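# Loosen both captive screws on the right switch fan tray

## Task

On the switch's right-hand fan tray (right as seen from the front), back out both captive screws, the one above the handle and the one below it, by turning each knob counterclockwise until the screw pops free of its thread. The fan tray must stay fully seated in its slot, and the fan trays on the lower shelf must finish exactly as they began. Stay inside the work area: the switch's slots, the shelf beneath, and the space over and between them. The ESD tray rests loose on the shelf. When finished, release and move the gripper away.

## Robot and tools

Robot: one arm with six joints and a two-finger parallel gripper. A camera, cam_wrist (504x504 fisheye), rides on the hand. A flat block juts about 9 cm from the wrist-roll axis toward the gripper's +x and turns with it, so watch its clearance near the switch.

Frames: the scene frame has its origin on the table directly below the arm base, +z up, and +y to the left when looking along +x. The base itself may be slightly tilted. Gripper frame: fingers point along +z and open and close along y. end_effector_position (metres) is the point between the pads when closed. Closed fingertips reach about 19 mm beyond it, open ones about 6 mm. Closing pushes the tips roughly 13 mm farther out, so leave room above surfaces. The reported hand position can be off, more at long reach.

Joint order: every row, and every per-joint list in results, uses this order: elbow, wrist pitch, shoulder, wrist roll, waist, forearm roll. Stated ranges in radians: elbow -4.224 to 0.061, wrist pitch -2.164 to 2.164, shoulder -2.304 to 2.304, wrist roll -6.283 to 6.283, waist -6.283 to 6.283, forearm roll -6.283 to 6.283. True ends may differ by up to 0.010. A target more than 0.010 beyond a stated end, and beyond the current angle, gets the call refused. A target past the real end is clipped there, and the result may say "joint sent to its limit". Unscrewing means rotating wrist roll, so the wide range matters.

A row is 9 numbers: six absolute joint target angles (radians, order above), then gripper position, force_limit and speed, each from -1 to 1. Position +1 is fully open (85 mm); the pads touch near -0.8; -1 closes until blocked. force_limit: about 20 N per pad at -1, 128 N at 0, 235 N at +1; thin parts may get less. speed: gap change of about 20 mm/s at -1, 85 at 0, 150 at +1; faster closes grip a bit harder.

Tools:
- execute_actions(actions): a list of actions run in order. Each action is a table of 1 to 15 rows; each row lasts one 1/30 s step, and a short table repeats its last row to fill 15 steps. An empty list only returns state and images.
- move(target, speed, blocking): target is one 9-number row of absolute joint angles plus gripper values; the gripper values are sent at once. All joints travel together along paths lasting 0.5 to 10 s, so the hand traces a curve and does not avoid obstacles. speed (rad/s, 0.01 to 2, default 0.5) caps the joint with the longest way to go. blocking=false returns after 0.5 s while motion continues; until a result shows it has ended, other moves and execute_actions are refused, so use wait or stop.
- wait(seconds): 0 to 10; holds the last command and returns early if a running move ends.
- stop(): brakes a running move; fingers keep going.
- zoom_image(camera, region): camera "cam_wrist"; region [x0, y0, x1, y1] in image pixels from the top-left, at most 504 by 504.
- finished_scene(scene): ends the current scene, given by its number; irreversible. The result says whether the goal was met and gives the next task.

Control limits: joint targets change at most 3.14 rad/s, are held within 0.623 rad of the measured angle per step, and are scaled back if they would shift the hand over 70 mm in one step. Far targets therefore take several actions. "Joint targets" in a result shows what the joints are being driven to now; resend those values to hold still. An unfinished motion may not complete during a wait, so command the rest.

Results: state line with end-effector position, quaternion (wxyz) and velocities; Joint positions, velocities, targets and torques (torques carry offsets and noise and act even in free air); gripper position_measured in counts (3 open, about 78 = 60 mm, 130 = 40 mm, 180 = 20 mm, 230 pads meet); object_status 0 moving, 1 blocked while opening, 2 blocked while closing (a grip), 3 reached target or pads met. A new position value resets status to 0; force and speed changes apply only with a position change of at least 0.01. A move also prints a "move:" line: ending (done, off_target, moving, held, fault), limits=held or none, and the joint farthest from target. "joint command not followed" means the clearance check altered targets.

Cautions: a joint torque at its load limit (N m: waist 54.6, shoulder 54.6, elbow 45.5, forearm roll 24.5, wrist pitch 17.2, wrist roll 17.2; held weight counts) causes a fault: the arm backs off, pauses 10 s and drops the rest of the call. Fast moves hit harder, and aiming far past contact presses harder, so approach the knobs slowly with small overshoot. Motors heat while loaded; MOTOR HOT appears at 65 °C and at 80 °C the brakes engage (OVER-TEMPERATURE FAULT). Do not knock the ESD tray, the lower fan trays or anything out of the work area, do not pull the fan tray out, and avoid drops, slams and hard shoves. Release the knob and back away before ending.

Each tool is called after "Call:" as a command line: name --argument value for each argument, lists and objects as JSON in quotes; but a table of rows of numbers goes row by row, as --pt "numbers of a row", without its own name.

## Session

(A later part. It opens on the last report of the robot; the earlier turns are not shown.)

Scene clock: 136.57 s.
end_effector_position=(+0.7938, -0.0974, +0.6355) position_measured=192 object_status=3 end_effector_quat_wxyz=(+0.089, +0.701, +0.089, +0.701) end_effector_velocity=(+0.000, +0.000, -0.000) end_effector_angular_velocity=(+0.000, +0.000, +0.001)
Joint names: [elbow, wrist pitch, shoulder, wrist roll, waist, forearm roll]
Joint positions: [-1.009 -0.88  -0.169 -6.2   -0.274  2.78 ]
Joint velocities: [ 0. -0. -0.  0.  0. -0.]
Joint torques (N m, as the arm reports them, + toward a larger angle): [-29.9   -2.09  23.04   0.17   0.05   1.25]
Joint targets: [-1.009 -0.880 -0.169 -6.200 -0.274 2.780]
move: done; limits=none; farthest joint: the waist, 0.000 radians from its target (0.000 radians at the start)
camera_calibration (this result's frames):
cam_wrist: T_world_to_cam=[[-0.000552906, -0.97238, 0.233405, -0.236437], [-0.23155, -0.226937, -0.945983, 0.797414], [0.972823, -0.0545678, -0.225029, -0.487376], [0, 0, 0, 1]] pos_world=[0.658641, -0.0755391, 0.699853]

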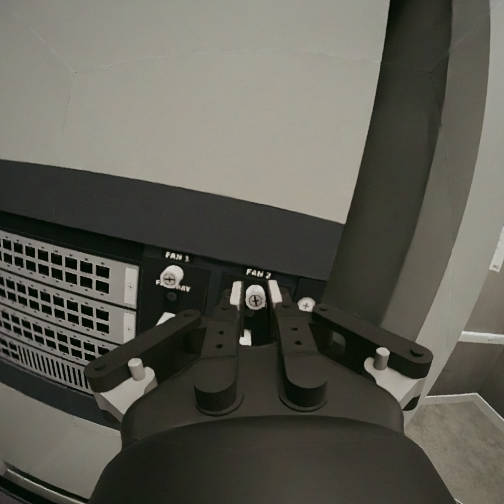

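Call:
move --target '[-0.8607, -0.9150, -0.0530, -5.9324, -0.3075, 2.7470, -0.5, -0.5, 0]' --speed 0.3

Call:
move --target '[-0.2841, -1.4946, -0.0797, -6.134, -0.3979, 2.741, 1, -0.5, 0]' --speed 0.8

Call:
zoom_image --camera "cam_wrist" --region '[190, 100, 310, 230]'

Scene clock: 138.30 s.
end_effector_position=(+0.7403, -0.0976, +0.6320) position_measured=192 object_status=3 end_effector_quat_wxyz=(+0.000, +0.709, -0.000, +0.706) end_effector_velocity=(-0.000, +0.000, +0.000) end_effector_angular_velocity=(+0.001, -0.001, +0.001)
Joint names: [elbow, wrist pitch, shoulder, wrist roll, waist, forearm roll]
Joint positions: [-0.861 -0.915 -0.053 -5.933 -0.307  2.747]
Joint velocities: [ 0.001 -0.001  0.001  0.002 -0.    -0.001]
Joint torques (N m, as the arm reports them, + toward a larger angle): [-29.36  -2.26  21.85   0.03   0.38   1.06]
Joint targets: [-0.861 -0.915 -0.053 -5.932 -0.307 2.747]
move: done; limits=none; farthest joint: the waist, 0.000 radians from its target (0.034 radians at the start)
camera_calibration (this result's frames):
cam_wrist: T_world_to_cam=[[-0.000973628, -0.999856, -0.0169399, -0.0800051], [-0.23552, 0.0166927, -0.971726, 0.824609], [0.971869, 0.0030436, -0.235503, -0.423161], [0, 0, 0, 1]] pos_world=[0.605392, -0.0924706, 0.700283]

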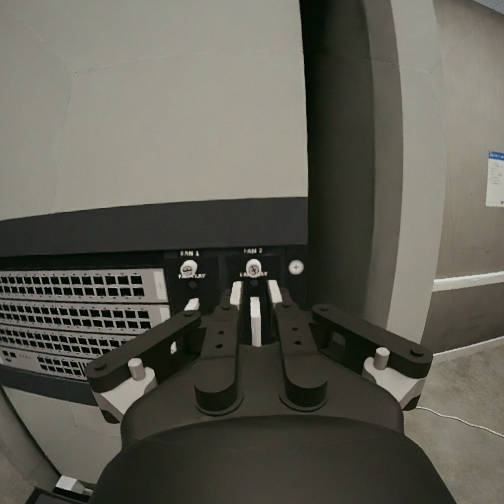

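Scene clock: 139.73 s.
end_effector_position=(+0.5509, -0.0807, +0.4505) position_measured=3 object_status=3 end_effector_quat_wxyz=(-0.000, +0.707, -0.001, +0.707) end_effector_velocity=(-0.001, -0.000, -0.001) end_effector_angular_velocity=(+0.001, +0.003, -0.001)
Joint names: [elbow, wrist pitch, shoulder, wrist roll, waist, forearm roll]
Joint positions: [-0.285 -1.495 -0.08  -6.134 -0.398  2.741]
Joint velocities: [ 0.003 -0.    -0.    -0.    -0.001 -0.   ]
Joint torques (N m, as the arm reports them, + toward a larger angle): [-18.61  -2.16  12.94   0.23   0.96   1.35]
Joint targets: [-0.284 -1.495 -0.080 -6.134 -0.398 2.741]
move: done; limits=none; farthest joint: the waist, 0.000 radians from its target (0.090 radians at the start)
camera_calibration (this result's frames):
cam_wrist: T_world_to_cam=[[-0.000353532, -0.999822, -0.0188472, -0.0658412], [-0.230817, 0.0184199, -0.972823, 0.601396], [0.972997, 0.00400633, -0.230782, -0.284607], [0, 0, 0, 1]] pos_world=[0.41571, -0.075767, 0.518129]

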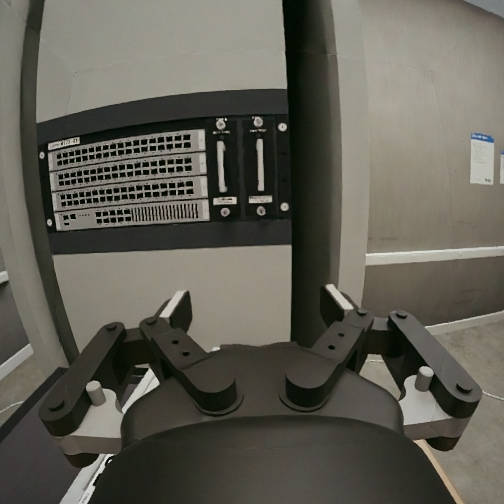

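Region (190, 100, 310, 230) of cam_wrist's 504x504 image, scaled by 3.877, with more detail than that image has; it fills the left 465 columns of this view, and the rest is white.

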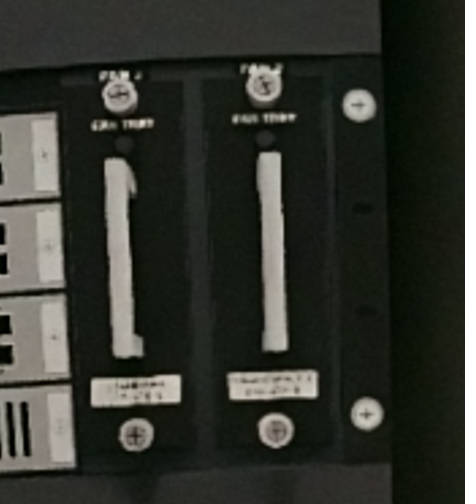

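Both screws on the right fan tray have sprung out, the tray is still seated, and the arm is clear. I'm ending scene 1.

Call:
finished_scene --scene 1

The scene is finished: the task was done.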